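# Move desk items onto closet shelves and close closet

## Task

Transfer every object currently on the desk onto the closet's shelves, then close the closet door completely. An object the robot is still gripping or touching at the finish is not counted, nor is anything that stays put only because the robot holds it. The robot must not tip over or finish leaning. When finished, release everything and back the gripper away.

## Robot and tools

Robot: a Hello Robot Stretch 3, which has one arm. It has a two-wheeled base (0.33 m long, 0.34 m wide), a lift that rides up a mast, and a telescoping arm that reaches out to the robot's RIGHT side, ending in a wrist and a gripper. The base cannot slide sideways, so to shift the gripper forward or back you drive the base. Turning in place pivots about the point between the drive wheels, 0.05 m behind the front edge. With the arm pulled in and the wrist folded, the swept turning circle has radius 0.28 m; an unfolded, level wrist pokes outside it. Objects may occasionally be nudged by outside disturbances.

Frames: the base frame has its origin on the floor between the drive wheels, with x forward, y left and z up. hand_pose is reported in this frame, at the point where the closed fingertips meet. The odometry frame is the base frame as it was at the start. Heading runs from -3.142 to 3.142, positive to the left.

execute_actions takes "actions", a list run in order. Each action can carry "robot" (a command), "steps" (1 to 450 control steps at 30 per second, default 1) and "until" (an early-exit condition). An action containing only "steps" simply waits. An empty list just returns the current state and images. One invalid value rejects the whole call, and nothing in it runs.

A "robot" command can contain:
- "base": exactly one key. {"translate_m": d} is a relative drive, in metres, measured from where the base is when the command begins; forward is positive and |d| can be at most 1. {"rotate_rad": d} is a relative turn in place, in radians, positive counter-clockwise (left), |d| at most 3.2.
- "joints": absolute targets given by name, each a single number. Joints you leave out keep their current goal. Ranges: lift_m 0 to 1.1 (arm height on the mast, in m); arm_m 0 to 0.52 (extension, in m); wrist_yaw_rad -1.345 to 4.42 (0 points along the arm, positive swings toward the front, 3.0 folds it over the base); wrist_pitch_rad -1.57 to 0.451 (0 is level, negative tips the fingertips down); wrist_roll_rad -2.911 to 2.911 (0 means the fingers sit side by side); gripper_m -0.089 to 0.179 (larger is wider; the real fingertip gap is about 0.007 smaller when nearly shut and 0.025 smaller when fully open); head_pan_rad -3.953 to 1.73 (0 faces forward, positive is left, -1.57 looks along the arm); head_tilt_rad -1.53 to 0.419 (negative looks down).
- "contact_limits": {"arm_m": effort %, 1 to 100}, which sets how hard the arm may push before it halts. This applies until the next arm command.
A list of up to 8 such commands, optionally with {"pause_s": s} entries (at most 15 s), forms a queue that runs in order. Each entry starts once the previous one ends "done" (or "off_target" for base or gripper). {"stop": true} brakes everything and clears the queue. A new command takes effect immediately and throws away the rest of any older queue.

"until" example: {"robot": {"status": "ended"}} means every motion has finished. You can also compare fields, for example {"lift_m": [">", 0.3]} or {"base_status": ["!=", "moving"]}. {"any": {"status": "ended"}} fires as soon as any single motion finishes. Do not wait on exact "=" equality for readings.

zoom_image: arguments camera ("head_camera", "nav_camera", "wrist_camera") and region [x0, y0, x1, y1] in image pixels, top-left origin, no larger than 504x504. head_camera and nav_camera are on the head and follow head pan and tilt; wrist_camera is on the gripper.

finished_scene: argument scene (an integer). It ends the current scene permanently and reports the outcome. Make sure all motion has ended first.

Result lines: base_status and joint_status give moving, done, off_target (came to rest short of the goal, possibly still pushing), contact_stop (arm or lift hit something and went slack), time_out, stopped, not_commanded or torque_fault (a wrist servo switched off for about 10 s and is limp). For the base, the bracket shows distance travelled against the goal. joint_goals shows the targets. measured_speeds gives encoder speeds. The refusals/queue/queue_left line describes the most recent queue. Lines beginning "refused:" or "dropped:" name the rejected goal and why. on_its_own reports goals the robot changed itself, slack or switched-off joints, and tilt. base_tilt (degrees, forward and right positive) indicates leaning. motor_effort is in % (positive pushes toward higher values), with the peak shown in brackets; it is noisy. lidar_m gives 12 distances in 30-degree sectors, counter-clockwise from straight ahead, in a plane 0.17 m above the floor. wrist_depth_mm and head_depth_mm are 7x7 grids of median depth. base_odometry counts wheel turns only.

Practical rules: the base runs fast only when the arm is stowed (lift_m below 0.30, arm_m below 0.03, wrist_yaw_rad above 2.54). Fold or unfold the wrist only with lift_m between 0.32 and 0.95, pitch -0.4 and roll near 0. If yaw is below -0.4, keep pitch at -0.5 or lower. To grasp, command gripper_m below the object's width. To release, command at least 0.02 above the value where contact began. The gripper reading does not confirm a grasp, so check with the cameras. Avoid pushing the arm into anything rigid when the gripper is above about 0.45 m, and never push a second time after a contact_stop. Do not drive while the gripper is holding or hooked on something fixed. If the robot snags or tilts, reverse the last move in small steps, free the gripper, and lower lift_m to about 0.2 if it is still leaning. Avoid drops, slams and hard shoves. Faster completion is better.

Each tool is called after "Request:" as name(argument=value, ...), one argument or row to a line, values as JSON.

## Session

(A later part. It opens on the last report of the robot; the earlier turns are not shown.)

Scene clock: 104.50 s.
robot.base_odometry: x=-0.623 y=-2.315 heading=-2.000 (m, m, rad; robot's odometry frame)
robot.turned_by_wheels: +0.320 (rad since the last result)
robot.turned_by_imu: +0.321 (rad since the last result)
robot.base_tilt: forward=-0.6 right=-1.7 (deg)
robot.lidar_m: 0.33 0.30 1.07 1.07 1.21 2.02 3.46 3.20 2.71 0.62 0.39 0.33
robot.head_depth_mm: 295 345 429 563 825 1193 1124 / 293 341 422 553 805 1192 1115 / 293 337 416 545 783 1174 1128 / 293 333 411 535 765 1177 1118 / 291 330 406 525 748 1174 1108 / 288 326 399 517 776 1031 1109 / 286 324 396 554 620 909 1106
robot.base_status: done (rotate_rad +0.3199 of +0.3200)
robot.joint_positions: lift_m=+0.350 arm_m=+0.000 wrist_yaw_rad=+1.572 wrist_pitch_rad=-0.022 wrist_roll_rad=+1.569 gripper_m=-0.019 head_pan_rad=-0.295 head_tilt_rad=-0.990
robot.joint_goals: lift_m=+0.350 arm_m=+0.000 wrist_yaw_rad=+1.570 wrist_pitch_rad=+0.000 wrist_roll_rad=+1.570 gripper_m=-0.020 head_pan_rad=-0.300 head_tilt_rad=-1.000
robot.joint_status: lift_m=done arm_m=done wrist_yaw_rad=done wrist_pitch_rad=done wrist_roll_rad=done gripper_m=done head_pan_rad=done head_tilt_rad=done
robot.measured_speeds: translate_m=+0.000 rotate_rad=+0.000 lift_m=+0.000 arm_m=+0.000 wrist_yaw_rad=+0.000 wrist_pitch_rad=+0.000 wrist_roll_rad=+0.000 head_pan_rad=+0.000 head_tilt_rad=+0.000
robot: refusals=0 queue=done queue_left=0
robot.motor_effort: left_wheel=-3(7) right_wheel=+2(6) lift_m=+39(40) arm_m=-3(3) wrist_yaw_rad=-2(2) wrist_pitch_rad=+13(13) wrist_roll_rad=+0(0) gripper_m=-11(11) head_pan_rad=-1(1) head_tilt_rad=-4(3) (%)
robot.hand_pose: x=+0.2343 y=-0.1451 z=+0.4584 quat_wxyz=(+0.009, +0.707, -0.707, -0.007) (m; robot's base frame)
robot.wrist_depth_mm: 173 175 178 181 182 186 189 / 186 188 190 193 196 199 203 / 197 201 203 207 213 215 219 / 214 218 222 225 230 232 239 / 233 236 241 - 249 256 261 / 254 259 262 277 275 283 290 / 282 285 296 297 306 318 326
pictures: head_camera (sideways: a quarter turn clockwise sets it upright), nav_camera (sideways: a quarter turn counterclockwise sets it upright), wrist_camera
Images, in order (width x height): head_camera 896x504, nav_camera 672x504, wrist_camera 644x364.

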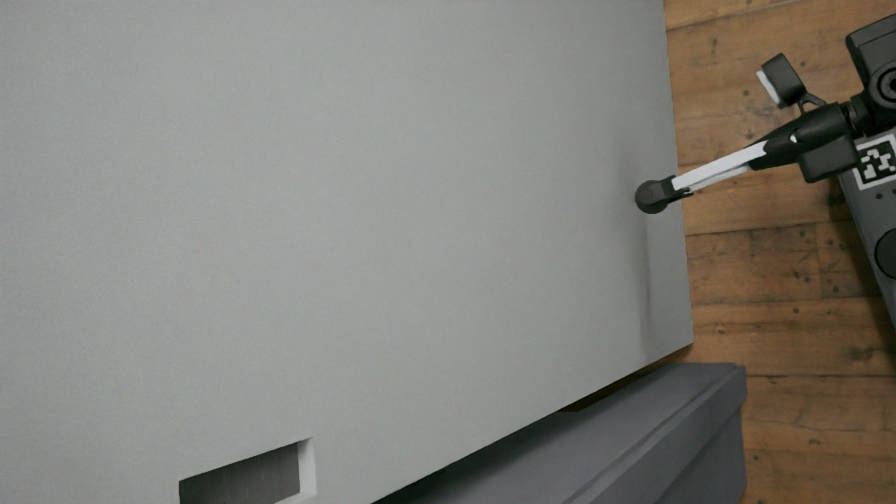

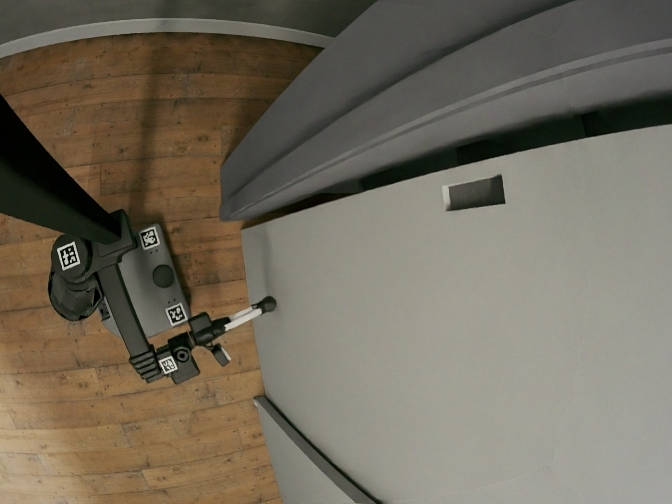

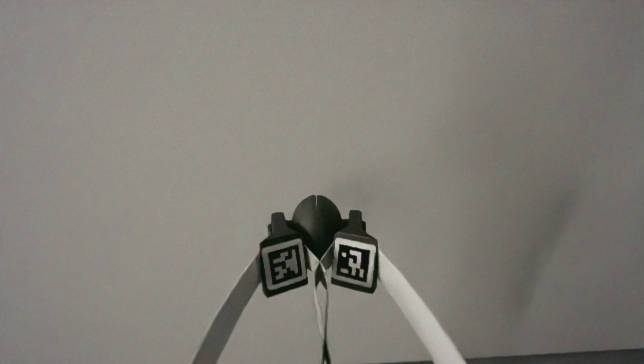

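Heading slightly left now; tip ~0.05 from the door. Press and extend.

Request:
execute_actions(
  actions=[
    {"robot":[{"base":{"translate_m":0.065}},{"joints":{"arm_m":0.3},"contact_limits":{"arm_m":28}},{"base":{"translate_m":-0.09}}],"steps":450,"until":{"robot":{"status":"ended"}}},
  ],
)

Scene clock: 113.93 s.
robot.base_odometry: x=-0.613 y=-2.292 heading=-2.000 (m, m, rad; robot's odometry frame)
robot.turned_by_wheels: +0.000 (rad since the last result)
robot.turned_by_imu: -0.135 (rad since the last result)
robot.base_tilt: forward=-0.6 right=-1.7 (deg)
robot.lidar_m: 0.76 0.34 0.48 1.07 1.14 1.67 3.41 3.52 2.75 0.95 0.48 0.41
robot.head_depth_mm: 360 439 549 739 1132 1212 1098 / 391 440 526 699 1046 1208 1104 / 779 1191 1079 1425 1062 1209 1129 / 779 1163 1082 1467 1336 1214 1116 / 779 1163 1080 1455 1338 1206 1099 / 778 710 1076 1438 1326 1161 1104 / 781 710 1079 1165 796 945 1102
robot.base_status: done (translate_m -0.0900 of -0.0900)
robot.joint_positions: lift_m=+0.350 arm_m=+0.300 wrist_yaw_rad=+1.687 wrist_pitch_rad=-0.022 wrist_roll_rad=+1.569 gripper_m=-0.019 head_pan_rad=-0.295 head_tilt_rad=-0.990
robot.joint_goals: lift_m=+0.350 arm_m=+0.300 wrist_yaw_rad=+1.686 wrist_pitch_rad=+0.000 wrist_roll_rad=+1.570 gripper_m=-0.020 head_pan_rad=-0.300 head_tilt_rad=-1.000
robot.joint_status: lift_m=done arm_m=done wrist_yaw_rad=done wrist_pitch_rad=done wrist_roll_rad=done gripper_m=done head_pan_rad=done head_tilt_rad=done
robot.measured_speeds: translate_m=+0.000 rotate_rad=+0.000 lift_m=+0.000 arm_m=+0.000 wrist_yaw_rad=+0.000 wrist_pitch_rad=+0.000 wrist_roll_rad=+0.000 head_pan_rad=+0.000 head_tilt_rad=+0.000
robot: refusals=0 queue=done queue_left=0
robot.on_its_own: wrist_yaw_rad is held at +1.686, not at your +1.570, by its stall guard, which is not easing now
robot.motor_effort: left_wheel=+2(18) right_wheel=-2(39) lift_m=+40(40) arm_m=+3(7) wrist_yaw_rad=-2(72) wrist_pitch_rad=+13(17) wrist_roll_rad=+0(0) gripper_m=-11(12) head_pan_rad=-1(1) head_tilt_rad=-4(4) (%)
robot.contact_limits: arm_m 28 (drawing in: default 15, maximum 25; extending or still: default 22, maximum 35)
robot.hand_pose: x=+0.2326 y=-0.4151 z=+0.4583 quat_wxyz=(+0.010, +0.747, -0.665, -0.007) (m; robot's base frame)
robot.wrist_depth_mm: 206 210 213 216 219 223 224 / 220 223 227 232 236 236 242 / 236 240 243 247 252 257 262 / 252 258 263 269 271 276 281 / 272 277 283 - 293 304 311 / 298 305 306 326 328 334 341 / 329 332 344 351 774 628 473
pictures: head_camera (sideways: a quarter turn clockwise sets it upright), nav_camera (sideways: a quarter turn counterclockwise sets it upright), wrist_camera
Images, in order (width x height): head_camera 896x504, nav_camera 672x504, wrist_camera 644x364.

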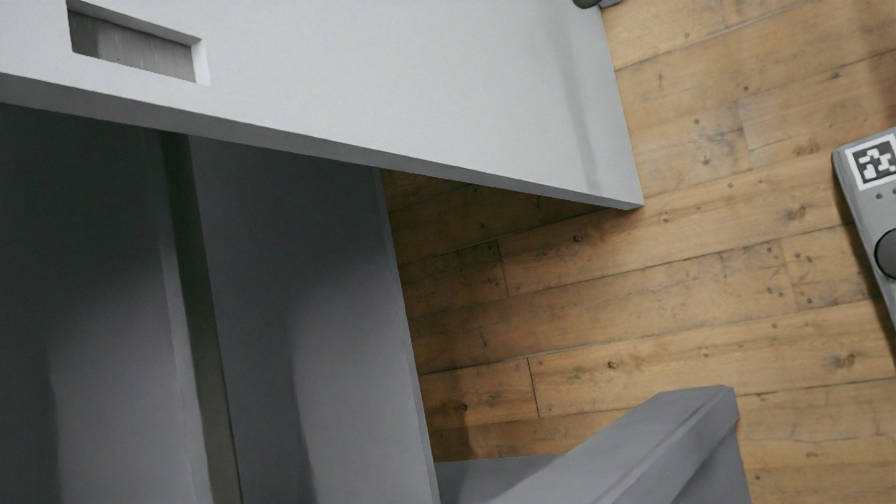

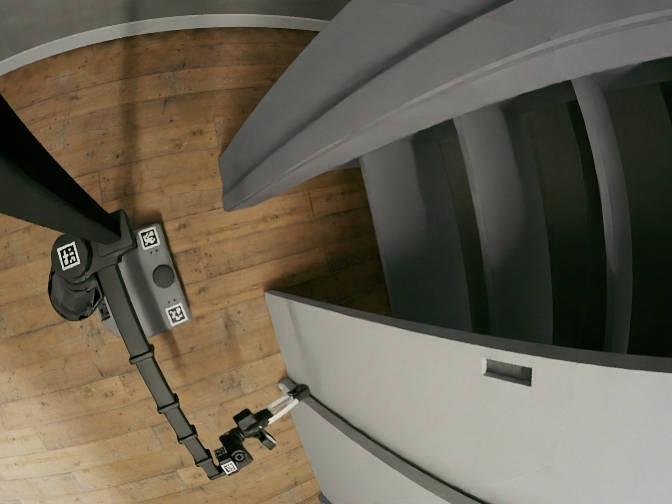

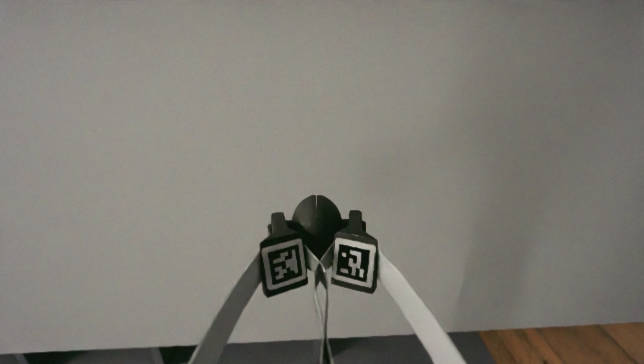

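Request:
execute_actions(
  actions=[
    {"robot":[{"joints":{"arm_m":0.0,"wrist_yaw_rad":1.57}},{"base":{"rotate_rad":0.17}},{"base":{"translate_m":0.09}},{"joints":{"arm_m":0.25},"contact_limits":{"arm_m":28}},{"base":{"translate_m":-0.12}}],"steps":450,"until":{"robot":{"status":"ended"}}},
    {"steps":200,"until":{"robot":{"status":"ended"}}},
  ],
)

Scene clock: 129.93 s.
robot.base_odometry: x=-0.605 y=-2.263 heading=-1.830 (m, m, rad; robot's odometry frame)
robot.turned_by_wheels: +0.170 (rad since the last result)
robot.turned_by_imu: +0.172 (rad since the last result)
robot.base_tilt: forward=-0.5 right=-1.7 (deg)
robot.lidar_m: 0.37 0.37 1.07 1.07 1.24 2.16 3.38 3.14 2.69 0.72 0.52 1.08
robot.head_depth_mm: 778 1186 1075 1483 1147 1204 1100 / 780 1196 1075 1491 1340 1206 1104 / 778 1194 1074 1483 1333 1214 1133 / 782 1185 1074 1483 1330 1203 1122 / 779 1180 1079 1489 1336 1206 1108 / 777 1169 1076 1426 928 1163 1109 / 780 861 975 615 730 1175 1103
robot.base_status: done (translate_m -0.1200 of -0.1200)
robot.joint_positions: lift_m=+0.350 arm_m=+0.250 wrist_yaw_rad=+1.572 wrist_pitch_rad=-0.021 wrist_roll_rad=+1.569 gripper_m=-0.019 head_pan_rad=-0.295 head_tilt_rad=-0.990
robot.joint_goals: lift_m=+0.350 arm_m=+0.250 wrist_yaw_rad=+1.570 wrist_pitch_rad=+0.000 wrist_roll_rad=+1.570 gripper_m=-0.020 head_pan_rad=-0.300 head_tilt_rad=-1.000
robot.joint_status: lift_m=done arm_m=done wrist_yaw_rad=done wrist_pitch_rad=done wrist_roll_rad=done gripper_m=done head_pan_rad=done head_tilt_rad=done
robot.measured_speeds: translate_m=+0.000 rotate_rad=+0.000 lift_m=+0.000 arm_m=+0.000 wrist_yaw_rad=+0.000 wrist_pitch_rad=+0.000 wrist_roll_rad=+0.000 head_pan_rad=+0.000 head_tilt_rad=+0.000
robot: refusals=0 queue=done queue_left=0
robot.motor_effort: left_wheel=-2(6) right_wheel=+2(12) lift_m=+40(40) arm_m=+3(12) wrist_yaw_rad=-2(49) wrist_pitch_rad=+12(13) wrist_roll_rad=+0(0) gripper_m=-12(12) head_pan_rad=-1(2) head_tilt_rad=-4(4) (%)
robot.contact_limits: arm_m 28 (drawing in: default 15, maximum 25; extending or still: default 22, maximum 35)
robot.hand_pose: x=+0.2343 y=-0.3943 z=+0.4586 quat_wxyz=(+0.009, +0.707, -0.707, -0.007) (m; robot's base frame)
robot.wrist_depth_mm: 175 177 180 183 185 187 190 / 187 190 194 196 200 203 205 / 202 205 210 215 216 219 223 / 740 597 962 989 - 719 491 / 780 691 - - - 723 494 / 786 757 892 837 886 729 491 / 713 722 740 733 729 685 495
pictures: head_camera (sideways: a quarter turn clockwise sets it upright), nav_camera (sideways: a quarter turn counterclockwise sets it upright), wrist_camera
Images, in order (width x height): head_camera 896x504, nav_camera 672x504, wrist_camera 644x364.

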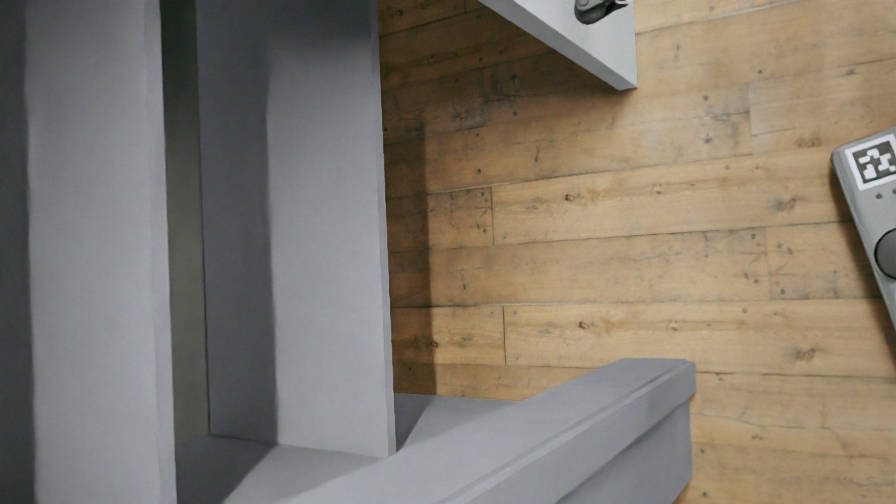

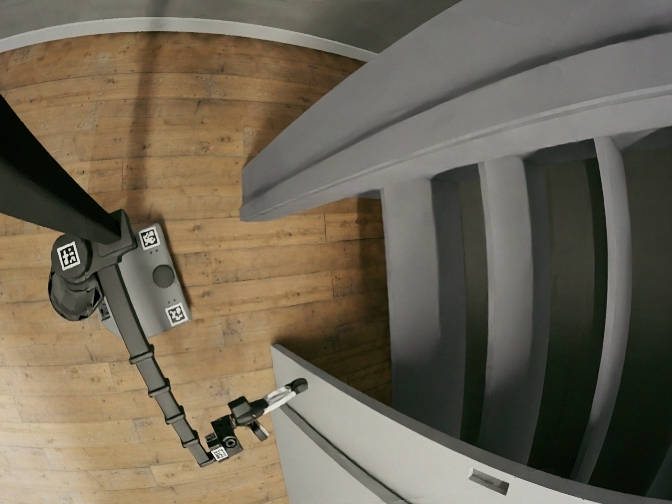

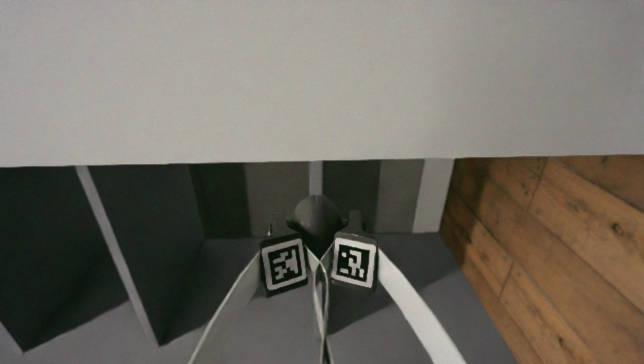

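Request:
execute_actions(
  actions=[
    {"robot":[{"joints":{"arm_m":0.0,"wrist_roll_rad":0,"wrist_pitch_rad":-0.4,"gripper_m":0.1},"base":{"translate_m":-0.2}},{"joints":{"wrist_yaw_rad":3.0,"head_pan_rad":0,"head_tilt_rad":-0.4}},{"joints":{"lift_m":0.27},"base":{"rotate_rad":-2.9}},{"base":{"translate_m":1.0}},{"base":{"translate_m":0.7}}],"steps":450,"until":{"robot":{"status":"ended"}}},
    {"steps":300,"until":{"robot":{"status":"ended"}}},
  ],
)

Scene clock: 158.17 s.
robot.base_odometry: x=-0.524 y=-0.370 heading=+1.553 (m, m, rad; robot's odometry frame)
robot.turned_by_wheels: -2.900 (rad since the last result)
robot.turned_by_imu: -2.884 (rad since the last result)
robot.base_tilt: forward=-0.6 right=-1.7 (deg)
robot.lidar_m: 2.07 1.86 1.78 1.88 2.10 2.03 2.16 2.03 1.95 2.03 2.09 1.56
robot.head_depth_mm: 1682 1805 1528 2049 2111 1640 1384 / 1735 1870 1526 2178 2162 1697 1388 / 1833 1970 1700 2281 2158 1702 1384 / 1915 2078 1931 2426 2171 1703 1381 / 2039 2178 1953 2559 2199 1694 1390 / 2117 2308 1984 2598 2179 1690 1383 / 2144 2285 2291 2470 2185 1705 1392
robot.base_status: done (translate_m +0.7000 of +0.7000)
robot.joint_positions: lift_m=+0.270 arm_m=+0.000 wrist_yaw_rad=+2.998 wrist_pitch_rad=-0.414 wrist_roll_rad=+0.005 gripper_m=+0.100 head_pan_rad=-0.007 head_tilt_rad=-0.407
robot.joint_goals: lift_m=+0.270 arm_m=+0.000 wrist_yaw_rad=+3.000 wrist_pitch_rad=-0.400 wrist_roll_rad=+0.000 gripper_m=+0.100 head_pan_rad=+0.000 head_tilt_rad=-0.400
robot.joint_status: lift_m=done arm_m=done wrist_yaw_rad=done wrist_pitch_rad=done wrist_roll_rad=done gripper_m=done head_pan_rad=done head_tilt_rad=done
robot.measured_speeds: translate_m=+0.000 rotate_rad=+0.000 lift_m=+0.000 arm_m=+0.000 wrist_yaw_rad=+0.000 wrist_pitch_rad=+0.000 wrist_roll_rad=+0.000 head_pan_rad=+0.000 head_tilt_rad=+0.000
robot: refusals=0 queue=done queue_left=0
robot.motor_effort: left_wheel=+1(12) right_wheel=-2(9) lift_m=+17(37) arm_m=-2(6) wrist_yaw_rad=+0(2) wrist_pitch_rad=+8(13) wrist_roll_rad=-3(7) gripper_m=+0(100) head_pan_rad=+2(18) head_tilt_rad=+4(25) (%)
robot.hand_pose: x=+0.0108 y=+0.0772 z=+0.2840 quat_wxyz=(+0.195, +0.702, +0.095, +0.678) (m; robot's base frame)
robot.wrist_depth_mm: - - - - - - - / - - - - - - - / 865 894 881 882 865 879 878 / 678 679 667 675 669 676 674 / 560 560 553 548 558 554 552 / 475 482 - - 448 467 465 / - - - - 403 406 407
pictures: head_camera (sideways: a quarter turn clockwise sets it upright), nav_camera (sideways: a quarter turn counterclockwise sets it upright), wrist_camera
Images, in order (width x height): head_camera 896x504, nav_camera 672x504, wrist_camera 644x364.

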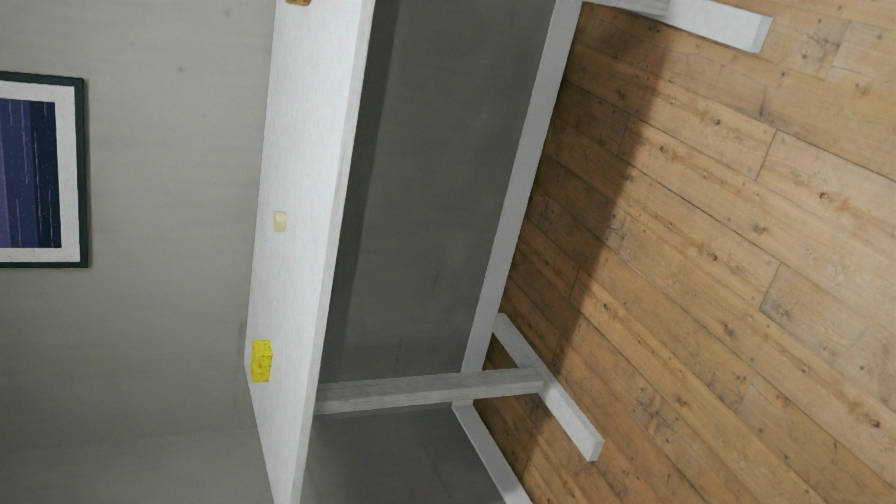

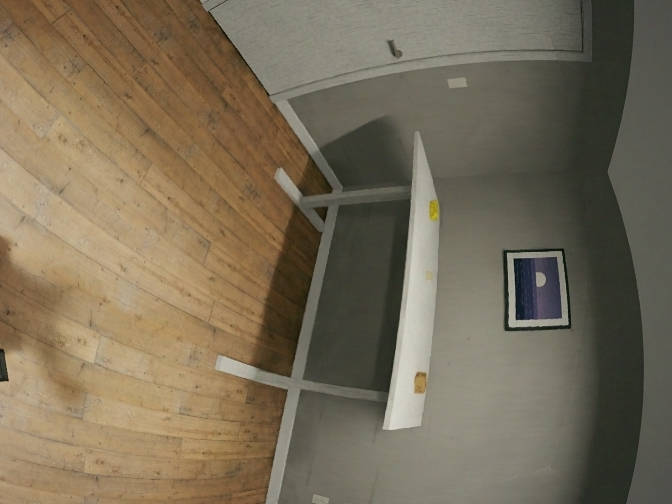

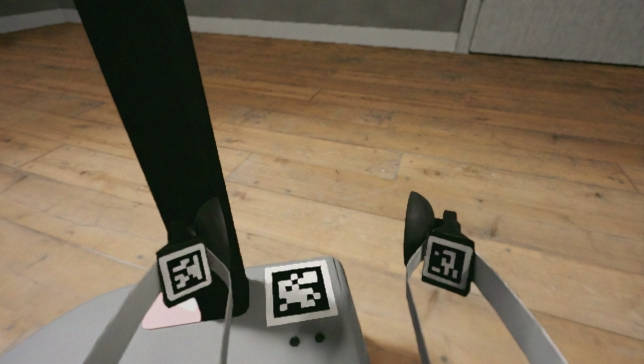

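Request:
execute_actions(
  actions=[
    {"robot":[{"base":{"rotate_rad":-0.49}},{"base":{"translate_m":1.0}},{"base":{"rotate_rad":1.76},"joints":{"head_pan_rad":-1.57,"head_tilt_rad":-0.6}}],"steps":450,"until":{"robot":{"status":"ended"}}},
  ],
)

Scene clock: 173.17 s.
robot.base_odometry: x=-0.038 y=+0.504 heading=+2.823 (m, m, rad; robot's odometry frame)
robot.turned_by_wheels: +1.270 (rad since the last result)
robot.turned_by_imu: +1.279 (rad since the last result)
robot.base_tilt: forward=-0.6 right=-1.7 (deg)
robot.lidar_m: 1.75 2.02 3.04 3.02 2.36 1.99 1.99 1.20 1.02 0.56 1.15 1.42
robot.head_depth_mm: 818 904 961 1069 1205 405 1168 / 836 919 790 585 464 385 343 / 848 941 790 585 466 385 351 / 869 956 791 586 465 385 1083 / 887 982 795 587 465 385 1191 / 902 998 794 585 465 384 1209 / 922 1007 791 586 466 384 1228
robot.base_status: done (rotate_rad +1.7599 of +1.7600)
robot.joint_positions: lift_m=+0.270 arm_m=+0.000 wrist_yaw_rad=+2.999 wrist_pitch_rad=-0.414 wrist_roll_rad=+0.005 gripper_m=+0.100 head_pan_rad=-1.563 head_tilt_rad=-0.593
robot.joint_goals: lift_m=+0.270 arm_m=+0.000 wrist_yaw_rad=+3.000 wrist_pitch_rad=-0.400 wrist_roll_rad=+0.000 gripper_m=+0.100 head_pan_rad=-1.570 head_tilt_rad=-0.600
robot.joint_status: lift_m=done arm_m=done wrist_yaw_rad=done wrist_pitch_rad=done wrist_roll_rad=done gripper_m=done head_pan_rad=done head_tilt_rad=done
robot.measured_speeds: translate_m=+0.000 rotate_rad=+0.000 lift_m=+0.000 arm_m=+0.000 wrist_yaw_rad=+0.000 wrist_pitch_rad=+0.000 wrist_roll_rad=+0.000 head_pan_rad=+0.000 head_tilt_rad=+0.000
robot: refusals=0 queue=done queue_left=0
robot.motor_effort: left_wheel=-2(10) right_wheel=+2(10) lift_m=+17(17) arm_m=-3(3) wrist_yaw_rad=+0(0) wrist_pitch_rad=+8(8) wrist_roll_rad=-3(3) gripper_m=+1(0) head_pan_rad=-2(27) head_tilt_rad=-2(14) (%)
robot.hand_pose: x=+0.0108 y=+0.0772 z=+0.2840 quat_wxyz=(+0.195, +0.702, +0.095, +0.678) (m; robot's base frame)
robot.wrist_depth_mm: - - - - - - - / - - - - - - - / 868 877 862 888 877 896 866 / 662 685 687 674 679 682 668 / 556 558 542 541 554 554 557 / 469 481 - - 451 471 467 / - - - - 405 402 403
pictures: head_camera (sideways: a quarter turn clockwise sets it upright), nav_camera (sideways: a quarter turn counterclockwise sets it upright), wrist_camera
Images, in order (width x height): head_camera 896x504, nav_camera 672x504, wrist_camera 644x364.

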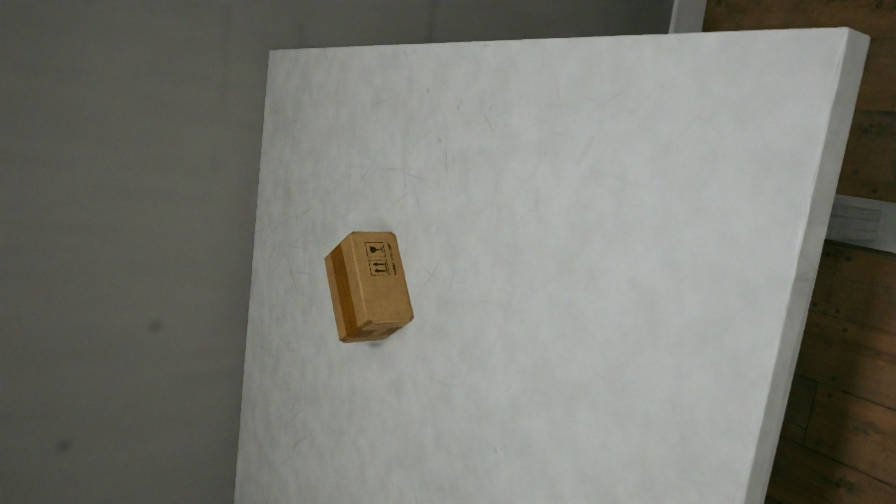

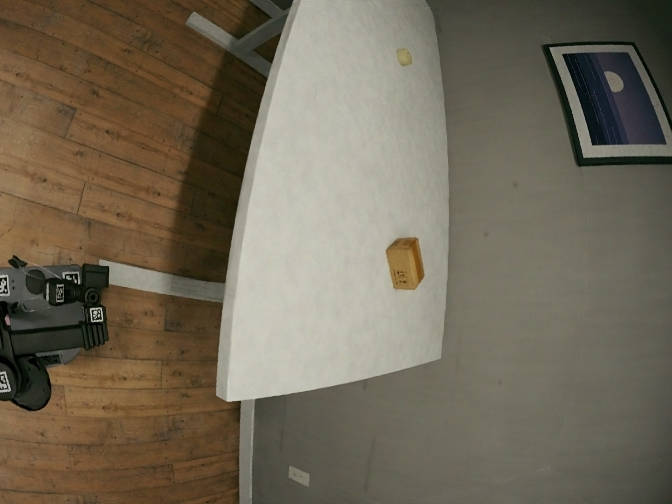

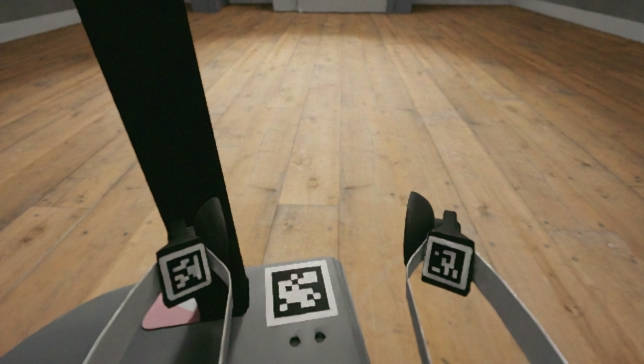

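Request:
execute_actions(
  actions=[
    {"robot":[{"base":{"translate_m":-0.55}},{"joints":{"lift_m":0.9}},{"joints":{"wrist_yaw_rad":1.5,"wrist_pitch_rad":0,"gripper_m":0.175}},{"joints":{"lift_m":1.02}},{"base":{"translate_m":0.5}}],"steps":450,"until":{"robot":{"status":"ended"}}},
    {"steps":300,"until":{"robot":{"status":"ended"}}},
  ],
)

Scene clock: 202.10 s.
robot.base_odometry: x=+0.009 y=+0.488 heading=+2.823 (m, m, rad; robot's odometry frame)
robot.turned_by_wheels: +0.000 (rad since the last result)
robot.turned_by_imu: +0.002 (rad since the last result)
robot.base_tilt: forward=-0.6 right=-1.7 (deg)
robot.lidar_m: 1.80 2.08 3.04 3.04 2.30 1.95 1.94 1.19 1.01 0.56 1.14 1.46
robot.head_depth_mm: 811 892 979 - - 1390 1237 / 827 911 856 - - - 1185 / 843 933 790 - - - 337 / 861 948 792 586 471 - 1124 / 878 973 790 586 465 - 1168 / 897 993 792 586 479 - - / 913 1003 793 634 - - -
robot.base_status: done (translate_m +0.5000 of +0.5000)
robot.joint_positions: lift_m=+1.019 arm_m=+0.000 wrist_yaw_rad=+1.503 wrist_pitch_rad=-0.020 wrist_roll_rad=+0.005 gripper_m=+0.175 head_pan_rad=-1.563 head_tilt_rad=-0.593
robot.joint_goals: lift_m=+1.020 arm_m=+0.000 wrist_yaw_rad=+1.500 wrist_pitch_rad=+0.000 wrist_roll_rad=+0.000 gripper_m=+0.175 head_pan_rad=-1.570 head_tilt_rad=-0.600
robot.joint_status: lift_m=done arm_m=done wrist_yaw_rad=done wrist_pitch_rad=done wrist_roll_rad=done gripper_m=done head_pan_rad=done head_tilt_rad=done
robot.measured_speeds: translate_m=+0.000 rotate_rad=+0.000 lift_m=+0.000 arm_m=+0.000 wrist_yaw_rad=+0.000 wrist_pitch_rad=+0.000 wrist_roll_rad=+0.000 head_pan_rad=+0.000 head_tilt_rad=+0.000
robot: refusals=0 queue=done queue_left=0
robot.motor_effort: left_wheel=-3(11) right_wheel=+2(6) lift_m=+43(47) arm_m=-3(2) wrist_yaw_rad=-3(4) wrist_pitch_rad=+12(13) wrist_roll_rad=-3(3) gripper_m=+0(100) head_pan_rad=-2(2) head_tilt_rad=-3(3) (%)
robot.hand_pose: x=+0.2337 y=-0.1629 z=+1.1289 quat_wxyz=(+0.521, +0.489, -0.513, +0.476) (m; robot's base frame)
robot.wrist_depth_mm: - - - - - - - / - - - - - - - / - - - - - - - / - - - - - - 976 / - - - - 666 638 590 / - - - - 485 404 429 / - - - - - 330 332
pictures: head_camera (sideways: a quarter turn clockwise sets it upright), nav_camera (sideways: a quarter turn counterclockwise sets it upright), wrist_camera
Images, in order (width x height): head_camera 896x504, nav_camera 672x504, wrist_camera 644x364.

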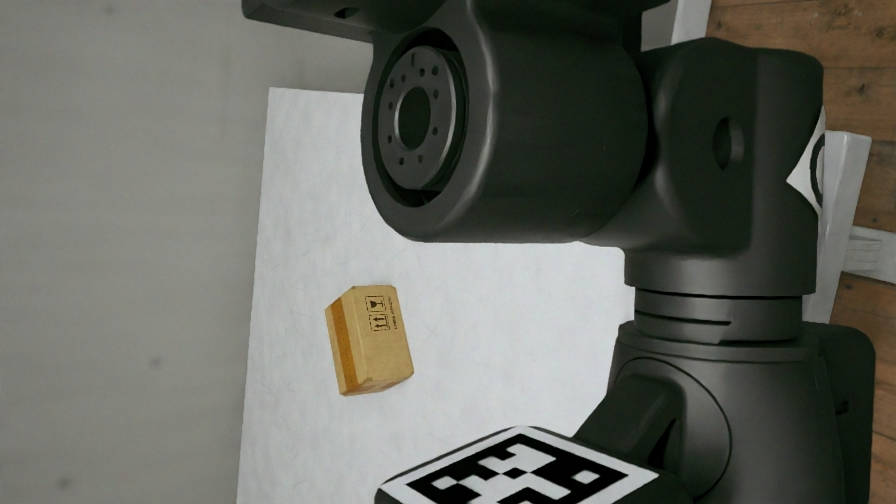

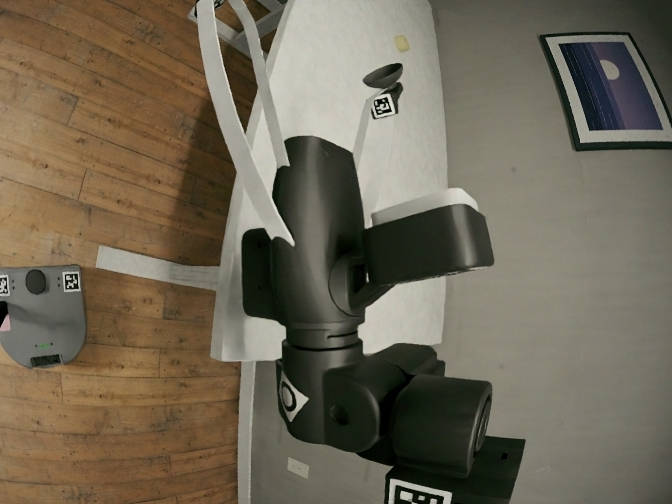

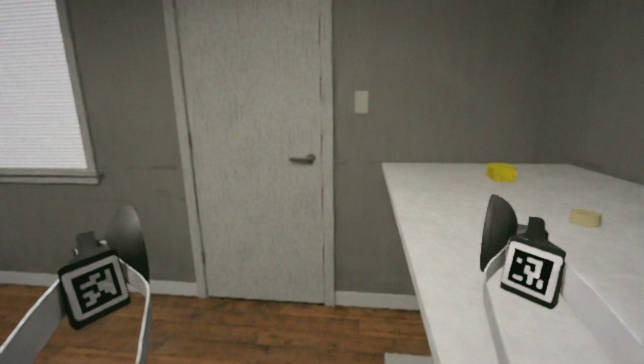

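Request:
execute_actions(
  actions=[
    {"robot":[{"base":{"translate_m":0.11},"joints":{"wrist_yaw_rad":0}},{"joints":{"lift_m":0.93,"arm_m":0.1}}],"steps":450,"until":{"robot":{"status":"ended"}}},
  ],
)

Scene clock: 208.23 s.
robot.base_odometry: x=-0.095 y=+0.523 heading=+2.823 (m, m, rad; robot's odometry frame)
robot.turned_by_wheels: +0.000 (rad since the last result)
robot.turned_by_imu: +0.002 (rad since the last result)
robot.base_tilt: forward=-0.5 right=-1.7 (deg)
robot.lidar_m: 1.69 1.96 3.01 3.02 2.42 2.05 2.05 1.22 1.03 0.57 1.17 1.37
robot.head_depth_mm: 831 919 791 - - 362 350 / 845 931 834 - - 366 1160 / 866 948 795 - - 367 1085 / 881 975 793 - 457 376 1210 / 901 990 792 586 465 385 1210 / 920 1003 793 588 465 385 1243 / 934 1022 792 587 464 394 1240
robot.base_status: done (translate_m +0.1100 of +0.1100)
robot.joint_positions: lift_m=+0.931 arm_m=+0.100 wrist_yaw_rad=+0.002 wrist_pitch_rad=-0.020 wrist_roll_rad=+0.005 gripper_m=+0.175 head_pan_rad=-1.563 head_tilt_rad=-0.593
robot.joint_goals: lift_m=+0.930 arm_m=+0.100 wrist_yaw_rad=+0.000 wrist_pitch_rad=+0.000 wrist_roll_rad=+0.000 gripper_m=+0.175 head_pan_rad=-1.570 head_tilt_rad=-0.600
robot.joint_status: lift_m=done arm_m=done wrist_yaw_rad=done wrist_pitch_rad=done wrist_roll_rad=done gripper_m=done head_pan_rad=done head_tilt_rad=done
robot.measured_speeds: translate_m=+0.000 rotate_rad=+0.000 lift_m=+0.000 arm_m=+0.000 wrist_yaw_rad=+0.000 wrist_pitch_rad=+0.000 wrist_roll_rad=+0.000 head_pan_rad=+0.000 head_tilt_rad=+0.000
robot: refusals=0 queue=done queue_left=0
robot.motor_effort: left_wheel=-2(3) right_wheel=+2(5) lift_m=+17(37) arm_m=+4(3) wrist_yaw_rad=-2(4) wrist_pitch_rad=+12(12) wrist_roll_rad=-3(3) gripper_m=+1(1) head_pan_rad=-2(3) head_tilt_rad=-2(2) (%)
robot.hand_pose: x=-0.0210 y=-0.5003 z=+1.0400 quat_wxyz=(+0.706, +0.008, -0.709, -0.007) (m; robot's base frame)
robot.wrist_depth_mm: 756 702 678 632 586 570 547 / 763 750 690 653 625 591 566 / 861 786 713 692 648 606 583 / 699 706 678 663 664 634 600 / 408 428 396 275 388 420 601 / 305 286 279 261 277 261 637 / 210 220 218 216 215 215 212
pictures: head_camera (sideways: a quarter turn clockwise sets it upright), nav_camera (sideways: a quarter turn counterclockwise sets it upright), wrist_camera
Images, in order (width x height): head_camera 896x504, nav_camera 672x504, wrist_camera 644x364.

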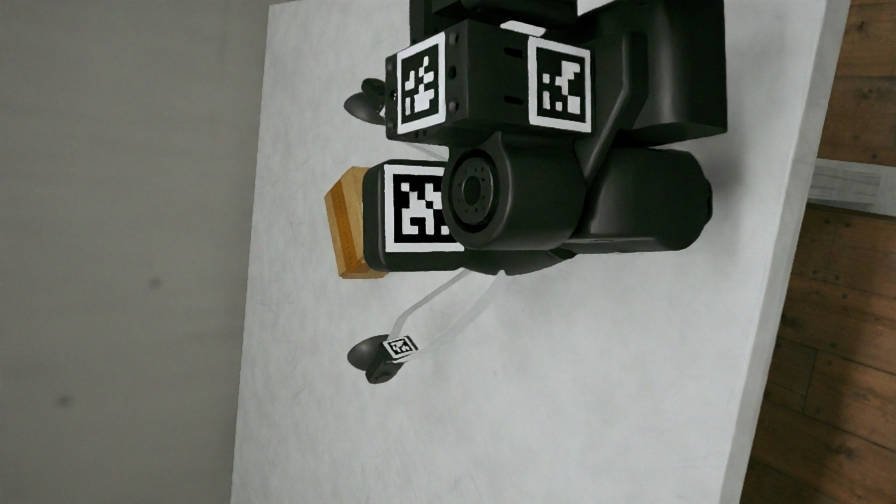

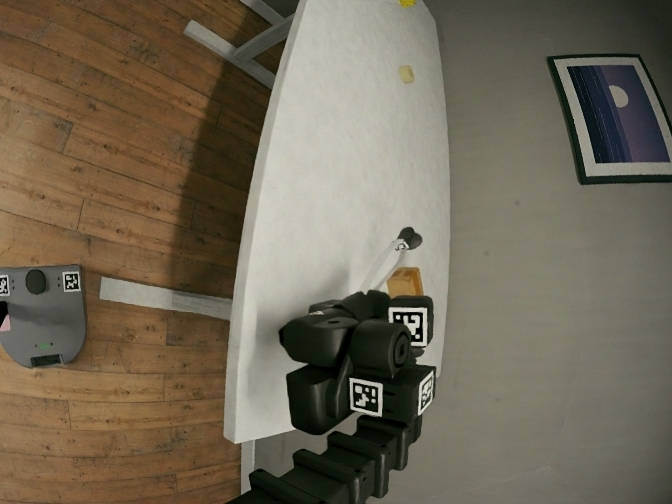

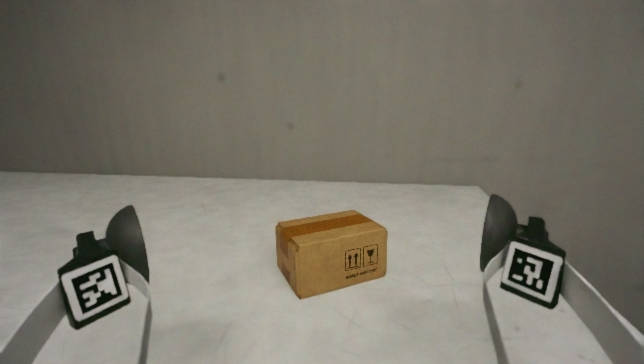

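Request:
execute_actions(
  actions=[
    {"robot":[{"joints":{"lift_m":0.862}},{"joints":{"arm_m":0.275}}],"steps":450,"until":{"robot":{"status":"ended"}}},
  ],
)

Scene clock: 214.07 s.
robot.base_odometry: x=-0.095 y=+0.523 heading=+2.823 (m, m, rad; robot's odometry frame)
robot.turned_by_wheels: +0.000 (rad since the last result)
robot.turned_by_imu: +0.003 (rad since the last result)
robot.base_tilt: forward=-0.6 right=-1.9 (deg)
robot.lidar_m: 1.69 1.95 3.01 3.00 2.42 2.05 2.05 1.22 1.03 0.57 1.17 1.37
robot.head_depth_mm: 832 920 800 587 - - 1165 / 851 939 798 589 - - 1182 / 866 955 799 612 - - 1120 / 886 977 795 622 - 382 1210 / 901 997 801 567 467 387 1241 / 925 1006 801 589 466 395 1236 / 940 1030 801 588 467 396 1240
robot.base_status: done (translate_m +0.1100 of +0.1100)
robot.joint_positions: lift_m=+0.877 arm_m=+0.100 wrist_yaw_rad=+0.002 wrist_pitch_rad=+0.031 wrist_roll_rad=+0.003 gripper_m=+0.175 head_pan_rad=-1.563 head_tilt_rad=-0.594
robot.joint_goals: lift_m=+0.877 arm_m=+0.100 wrist_yaw_rad=+0.000 wrist_pitch_rad=+0.000 wrist_roll_rad=+0.000 gripper_m=+0.175 head_pan_rad=-1.570 head_tilt_rad=-0.600
robot.joint_status: lift_m=contact_stop arm_m=done wrist_yaw_rad=done wrist_pitch_rad=done wrist_roll_rad=done gripper_m=done head_pan_rad=done head_tilt_rad=done
robot.measured_speeds: translate_m=+0.001 rotate_rad=-0.003 lift_m=+0.002 arm_m=+0.002 wrist_yaw_rad=+0.020 wrist_pitch_rad=+0.264 wrist_roll_rad=+0.000 head_pan_rad=+0.000 head_tilt_rad=-0.048
robot: refusals=0 queue=dropped queue_left=0
robot.on_its_own: lift_m is slack since a contact_stop, until your next command for it (your +0.862 is given up)
robot.motor_effort: left_wheel=-7(6) right_wheel=+0(2) lift_m=+14(24) arm_m=+3(3) wrist_yaw_rad=-3(3) wrist_pitch_rad=-29(35) wrist_roll_rad=-2(3) gripper_m=+0(0) head_pan_rad=-3(2) head_tilt_rad=-4(3) (%)
robot.hand_pose: x=-0.0210 y=-0.5015 z=+0.9997 quat_wxyz=(+0.706, -0.010, -0.708, +0.011) (m; robot's base frame)
robot.wrist_depth_mm: 781 728 703 658 624 583 550 / 840 774 711 669 620 602 563 / 822 777 732 688 654 606 588 / 713 677 653 618 603 616 603 / 347 357 332 258 292 345 603 / 245 223 221 221 216 202 217 / 162 168 167 165 163 162 160
pictures: head_camera (sideways: a quarter turn clockwise sets it upright), nav_camera (sideways: a quarter turn counterclockwise sets it upright), wrist_camera
dropped: robot: command 0 of its queue: lift_m: contact_stop
Images, in order (width x height): head_camera 896x504, nav_camera 672x504, wrist_camera 644x364.

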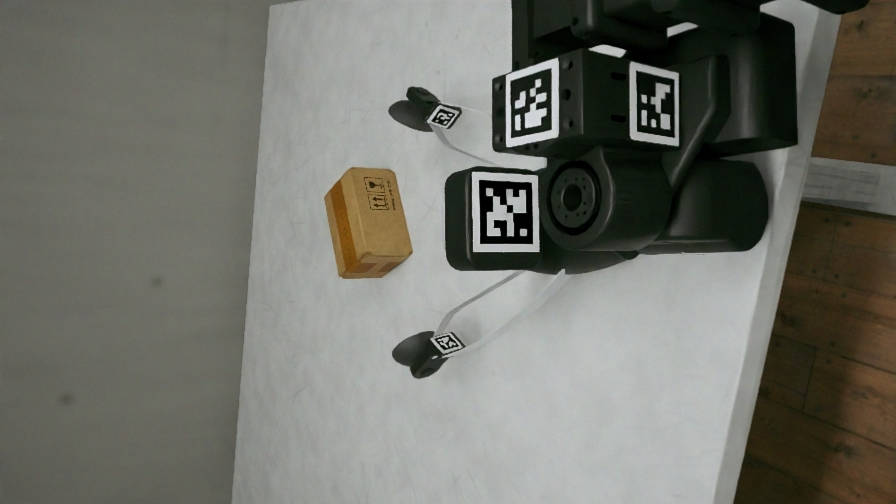

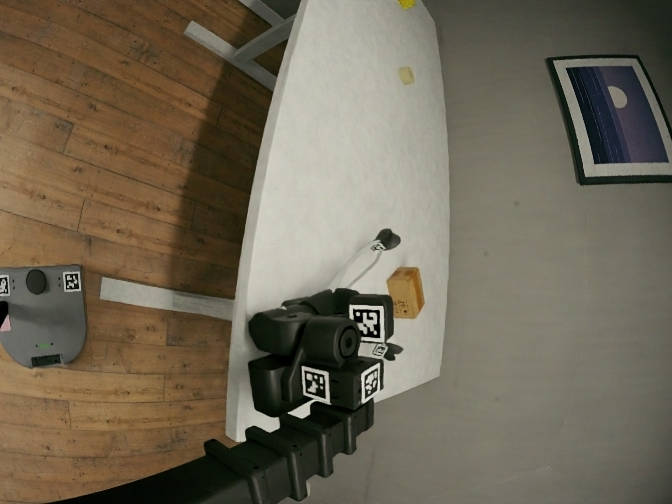

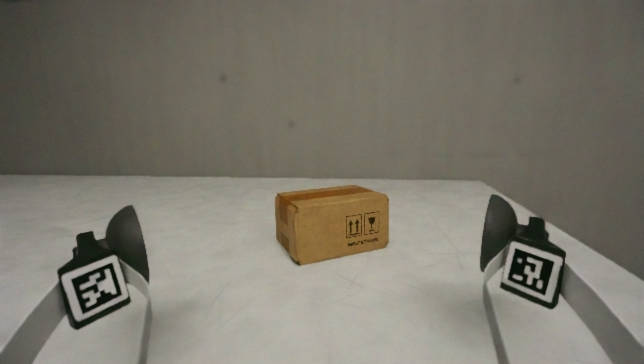

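Request:
execute_actions(
  actions=[
    {"robot":[{"joints":{"lift_m":0.9,"wrist_pitch_rad":-0.15}},{"joints":{"arm_m":0.28}}],"steps":450,"until":{"robot":{"status":"ended"}}},
  ],
)

Scene clock: 219.47 s.
robot.base_odometry: x=-0.095 y=+0.523 heading=+2.823 (m, m, rad; robot's odometry frame)
robot.turned_by_wheels: +0.000 (rad since the last result)
robot.turned_by_imu: -0.004 (rad since the last result)
robot.base_tilt: forward=-0.6 right=-1.8 (deg)
robot.lidar_m: 1.69 1.92 3.02 3.02 2.43 2.05 2.05 1.22 1.03 0.57 1.17 1.37
robot.head_depth_mm: 827 912 832 - 445 375 350 / 850 932 885 524 464 384 1163 / 868 951 932 - 464 384 1122 / 879 974 879 554 464 385 1209 / 899 989 832 585 464 384 1213 / 914 1004 791 586 466 385 1239 / 935 1026 790 583 464 394 1235
robot.base_status: done (translate_m +0.1100 of +0.1100)
robot.joint_positions: lift_m=+0.899 arm_m=+0.280 wrist_yaw_rad=+0.001 wrist_pitch_rad=-0.165 wrist_roll_rad=+0.004 gripper_m=+0.175 head_pan_rad=-1.563 head_tilt_rad=-0.594
robot.joint_goals: lift_m=+0.900 arm_m=+0.280 wrist_yaw_rad=+0.000 wrist_pitch_rad=-0.150 wrist_roll_rad=+0.000 gripper_m=+0.175 head_pan_rad=-1.570 head_tilt_rad=-0.600
robot.joint_status: lift_m=done arm_m=done wrist_yaw_rad=done wrist_pitch_rad=done wrist_roll_rad=done gripper_m=done head_pan_rad=done head_tilt_rad=done
robot.measured_speeds: translate_m=+0.000 rotate_rad=+0.000 lift_m=+0.000 arm_m=+0.000 wrist_yaw_rad=+0.000 wrist_pitch_rad=+0.000 wrist_roll_rad=+0.000 head_pan_rad=+0.000 head_tilt_rad=+0.000
robot: refusals=0 queue=done queue_left=0
robot.motor_effort: left_wheel=-1(5) right_wheel=+0(8) lift_m=+43(44) arm_m=+4(5) wrist_yaw_rad=-2(2) wrist_pitch_rad=+9(24) wrist_roll_rad=-2(2) gripper_m=+1(0) head_pan_rad=-1(2) head_tilt_rad=-3(2) (%)
robot.hand_pose: x=-0.0211 y=-0.6734 z=+0.9723 quat_wxyz=(+0.703, +0.059, -0.706, -0.058) (m; robot's base frame)
robot.wrist_depth_mm: 539 514 478 455 435 409 401 / 581 540 509 483 458 440 410 / 526 518 520 497 476 456 444 / 302 298 301 296 292 293 293 / 212 218 121 114 113 221 204 / - 163 93 88 94 146 162 / 127 132 79 76 99 128 130
pictures: head_camera (sideways: a quarter turn clockwise sets it upright), nav_camera (sideways: a quarter turn counterclockwise sets it upright), wrist_camera
Images, in order (width x height): head_camera 896x504, nav_camera 672x504, wrist_camera 644x364.

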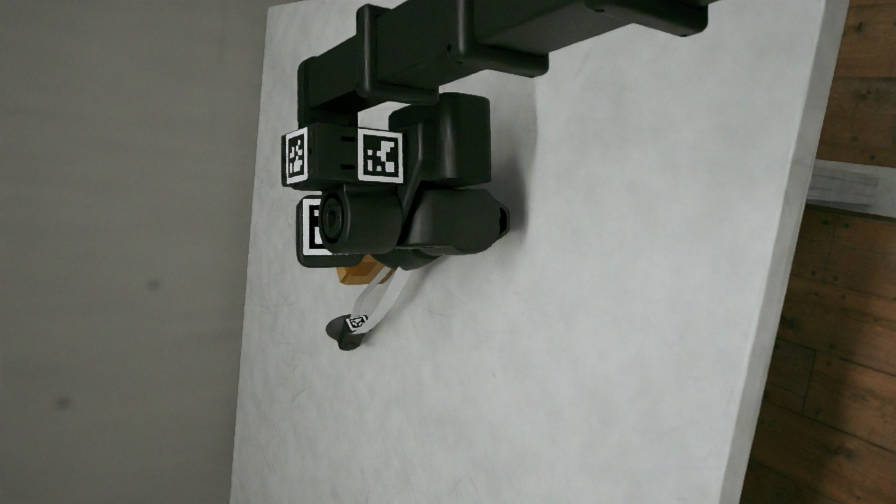

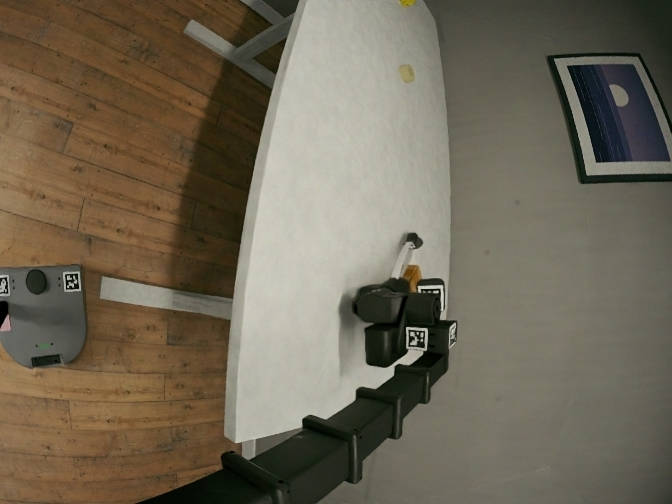

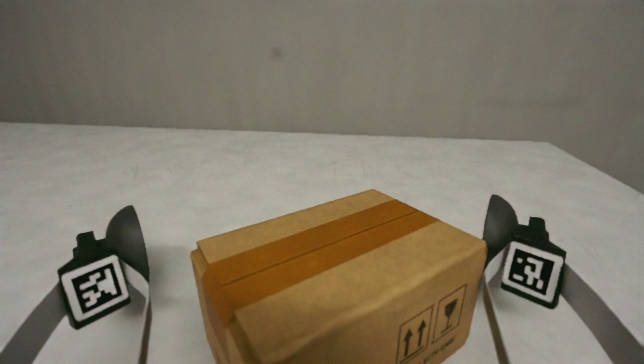

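Request:
execute_actions(
  actions=[
    {"robot":{"joints":{"gripper_m":0.09}},"steps":75},
    {"robot":{"joints":{"lift_m":1.0}},"steps":100,"until":{"robot":{"status":"ended"}}},
  ],
)

Scene clock: 228.53 s.
robot.base_odometry: x=-0.095 y=+0.523 heading=+2.823 (m, m, rad; robot's odometry frame)
robot.turned_by_wheels: +0.000 (rad since the last result)
robot.turned_by_imu: +0.001 (rad since the last result)
robot.base_tilt: forward=-0.6 right=-1.7 (deg)
robot.lidar_m: 1.69 1.92 3.00 3.00 2.43 2.05 2.05 1.22 1.03 0.57 1.17 1.37
robot.head_depth_mm: 833 - 752 585 463 385 350 / 843 - 704 585 465 384 1161 / 866 - - 584 464 384 1122 / 883 933 716 584 464 385 1203 / 900 988 789 584 464 384 1218 / 917 1000 790 584 463 384 1236 / 935 1019 791 584 464 394 1234
robot.base_status: done (translate_m +0.1100 of +0.1100)
robot.joint_positions: lift_m=+0.999 arm_m=+0.280 wrist_yaw_rad=+0.001 wrist_pitch_rad=-0.174 wrist_roll_rad=+0.004 gripper_m=+0.091 head_pan_rad=-1.563 head_tilt_rad=-0.594
robot.joint_goals: lift_m=+1.000 arm_m=+0.280 wrist_yaw_rad=+0.000 wrist_pitch_rad=-0.150 wrist_roll_rad=+0.000 gripper_m=+0.090 head_pan_rad=-1.570 head_tilt_rad=-0.600
robot.joint_status: lift_m=done arm_m=done wrist_yaw_rad=done wrist_pitch_rad=done wrist_roll_rad=done gripper_m=done head_pan_rad=done head_tilt_rad=done
robot.measured_speeds: translate_m=+0.000 rotate_rad=+0.000 lift_m=+0.000 arm_m=+0.000 wrist_yaw_rad=+0.000 wrist_pitch_rad=+0.000 wrist_roll_rad=+0.000 head_pan_rad=+0.000 head_tilt_rad=+0.000
robot: refusals=0 queue=done queue_left=0
robot.motor_effort: left_wheel=-2(3) right_wheel=+1(2) lift_m=+44(45) arm_m=+3(3) wrist_yaw_rad=-1(2) wrist_pitch_rad=+14(14) wrist_roll_rad=-2(2) gripper_m=-13(100) head_pan_rad=-2(2) head_tilt_rad=-1(2) (%)
robot.hand_pose: x=-0.0212 y=-0.6728 z=+1.0700 quat_wxyz=(+0.703, +0.062, -0.706, -0.062) (m; robot's base frame)
robot.wrist_depth_mm: 542 513 481 466 432 419 395 / 587 552 512 483 461 440 410 / 622 579 549 524 496 464 446 / 548 559 554 511 515 490 465 / 395 395 118 112 127 381 491 / 306 319 95 106 134 296 316 / 247 247 112 113 237 245 243
pictures: head_camera (sideways: a quarter turn clockwise sets it upright), nav_camera (sideways: a quarter turn counterclockwise sets it upright), wrist_camera
Images, in order (width x height): head_camera 896x504, nav_camera 672x504, wrist_camera 644x364.

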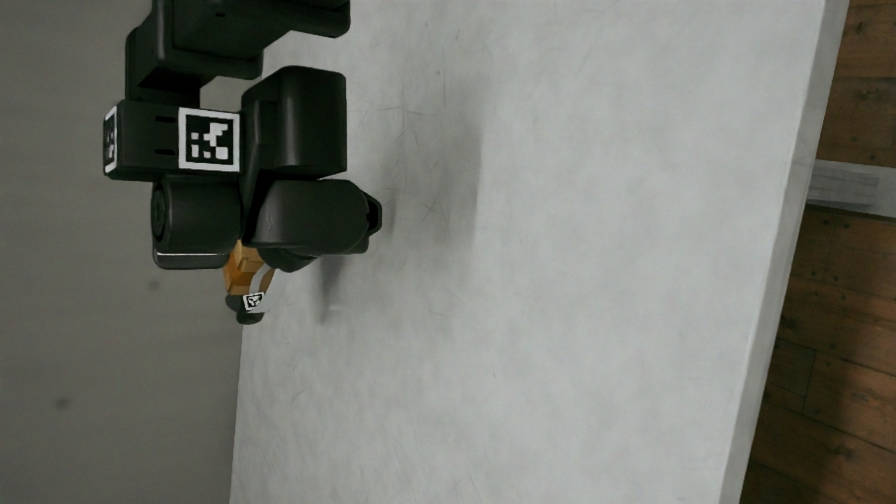

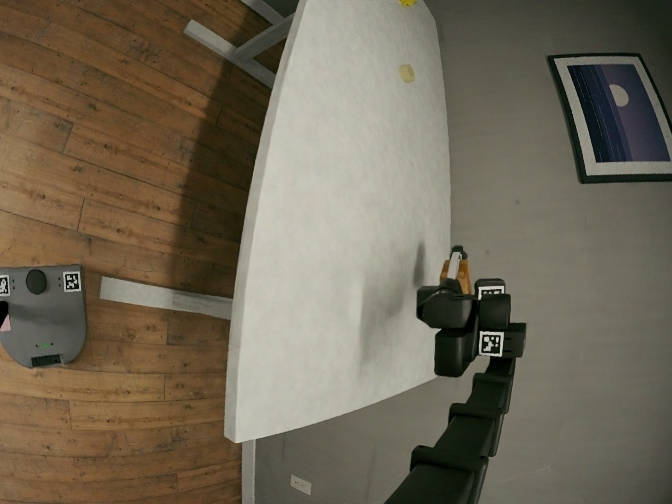

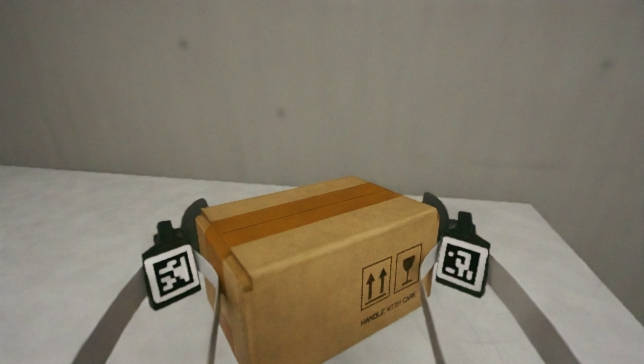

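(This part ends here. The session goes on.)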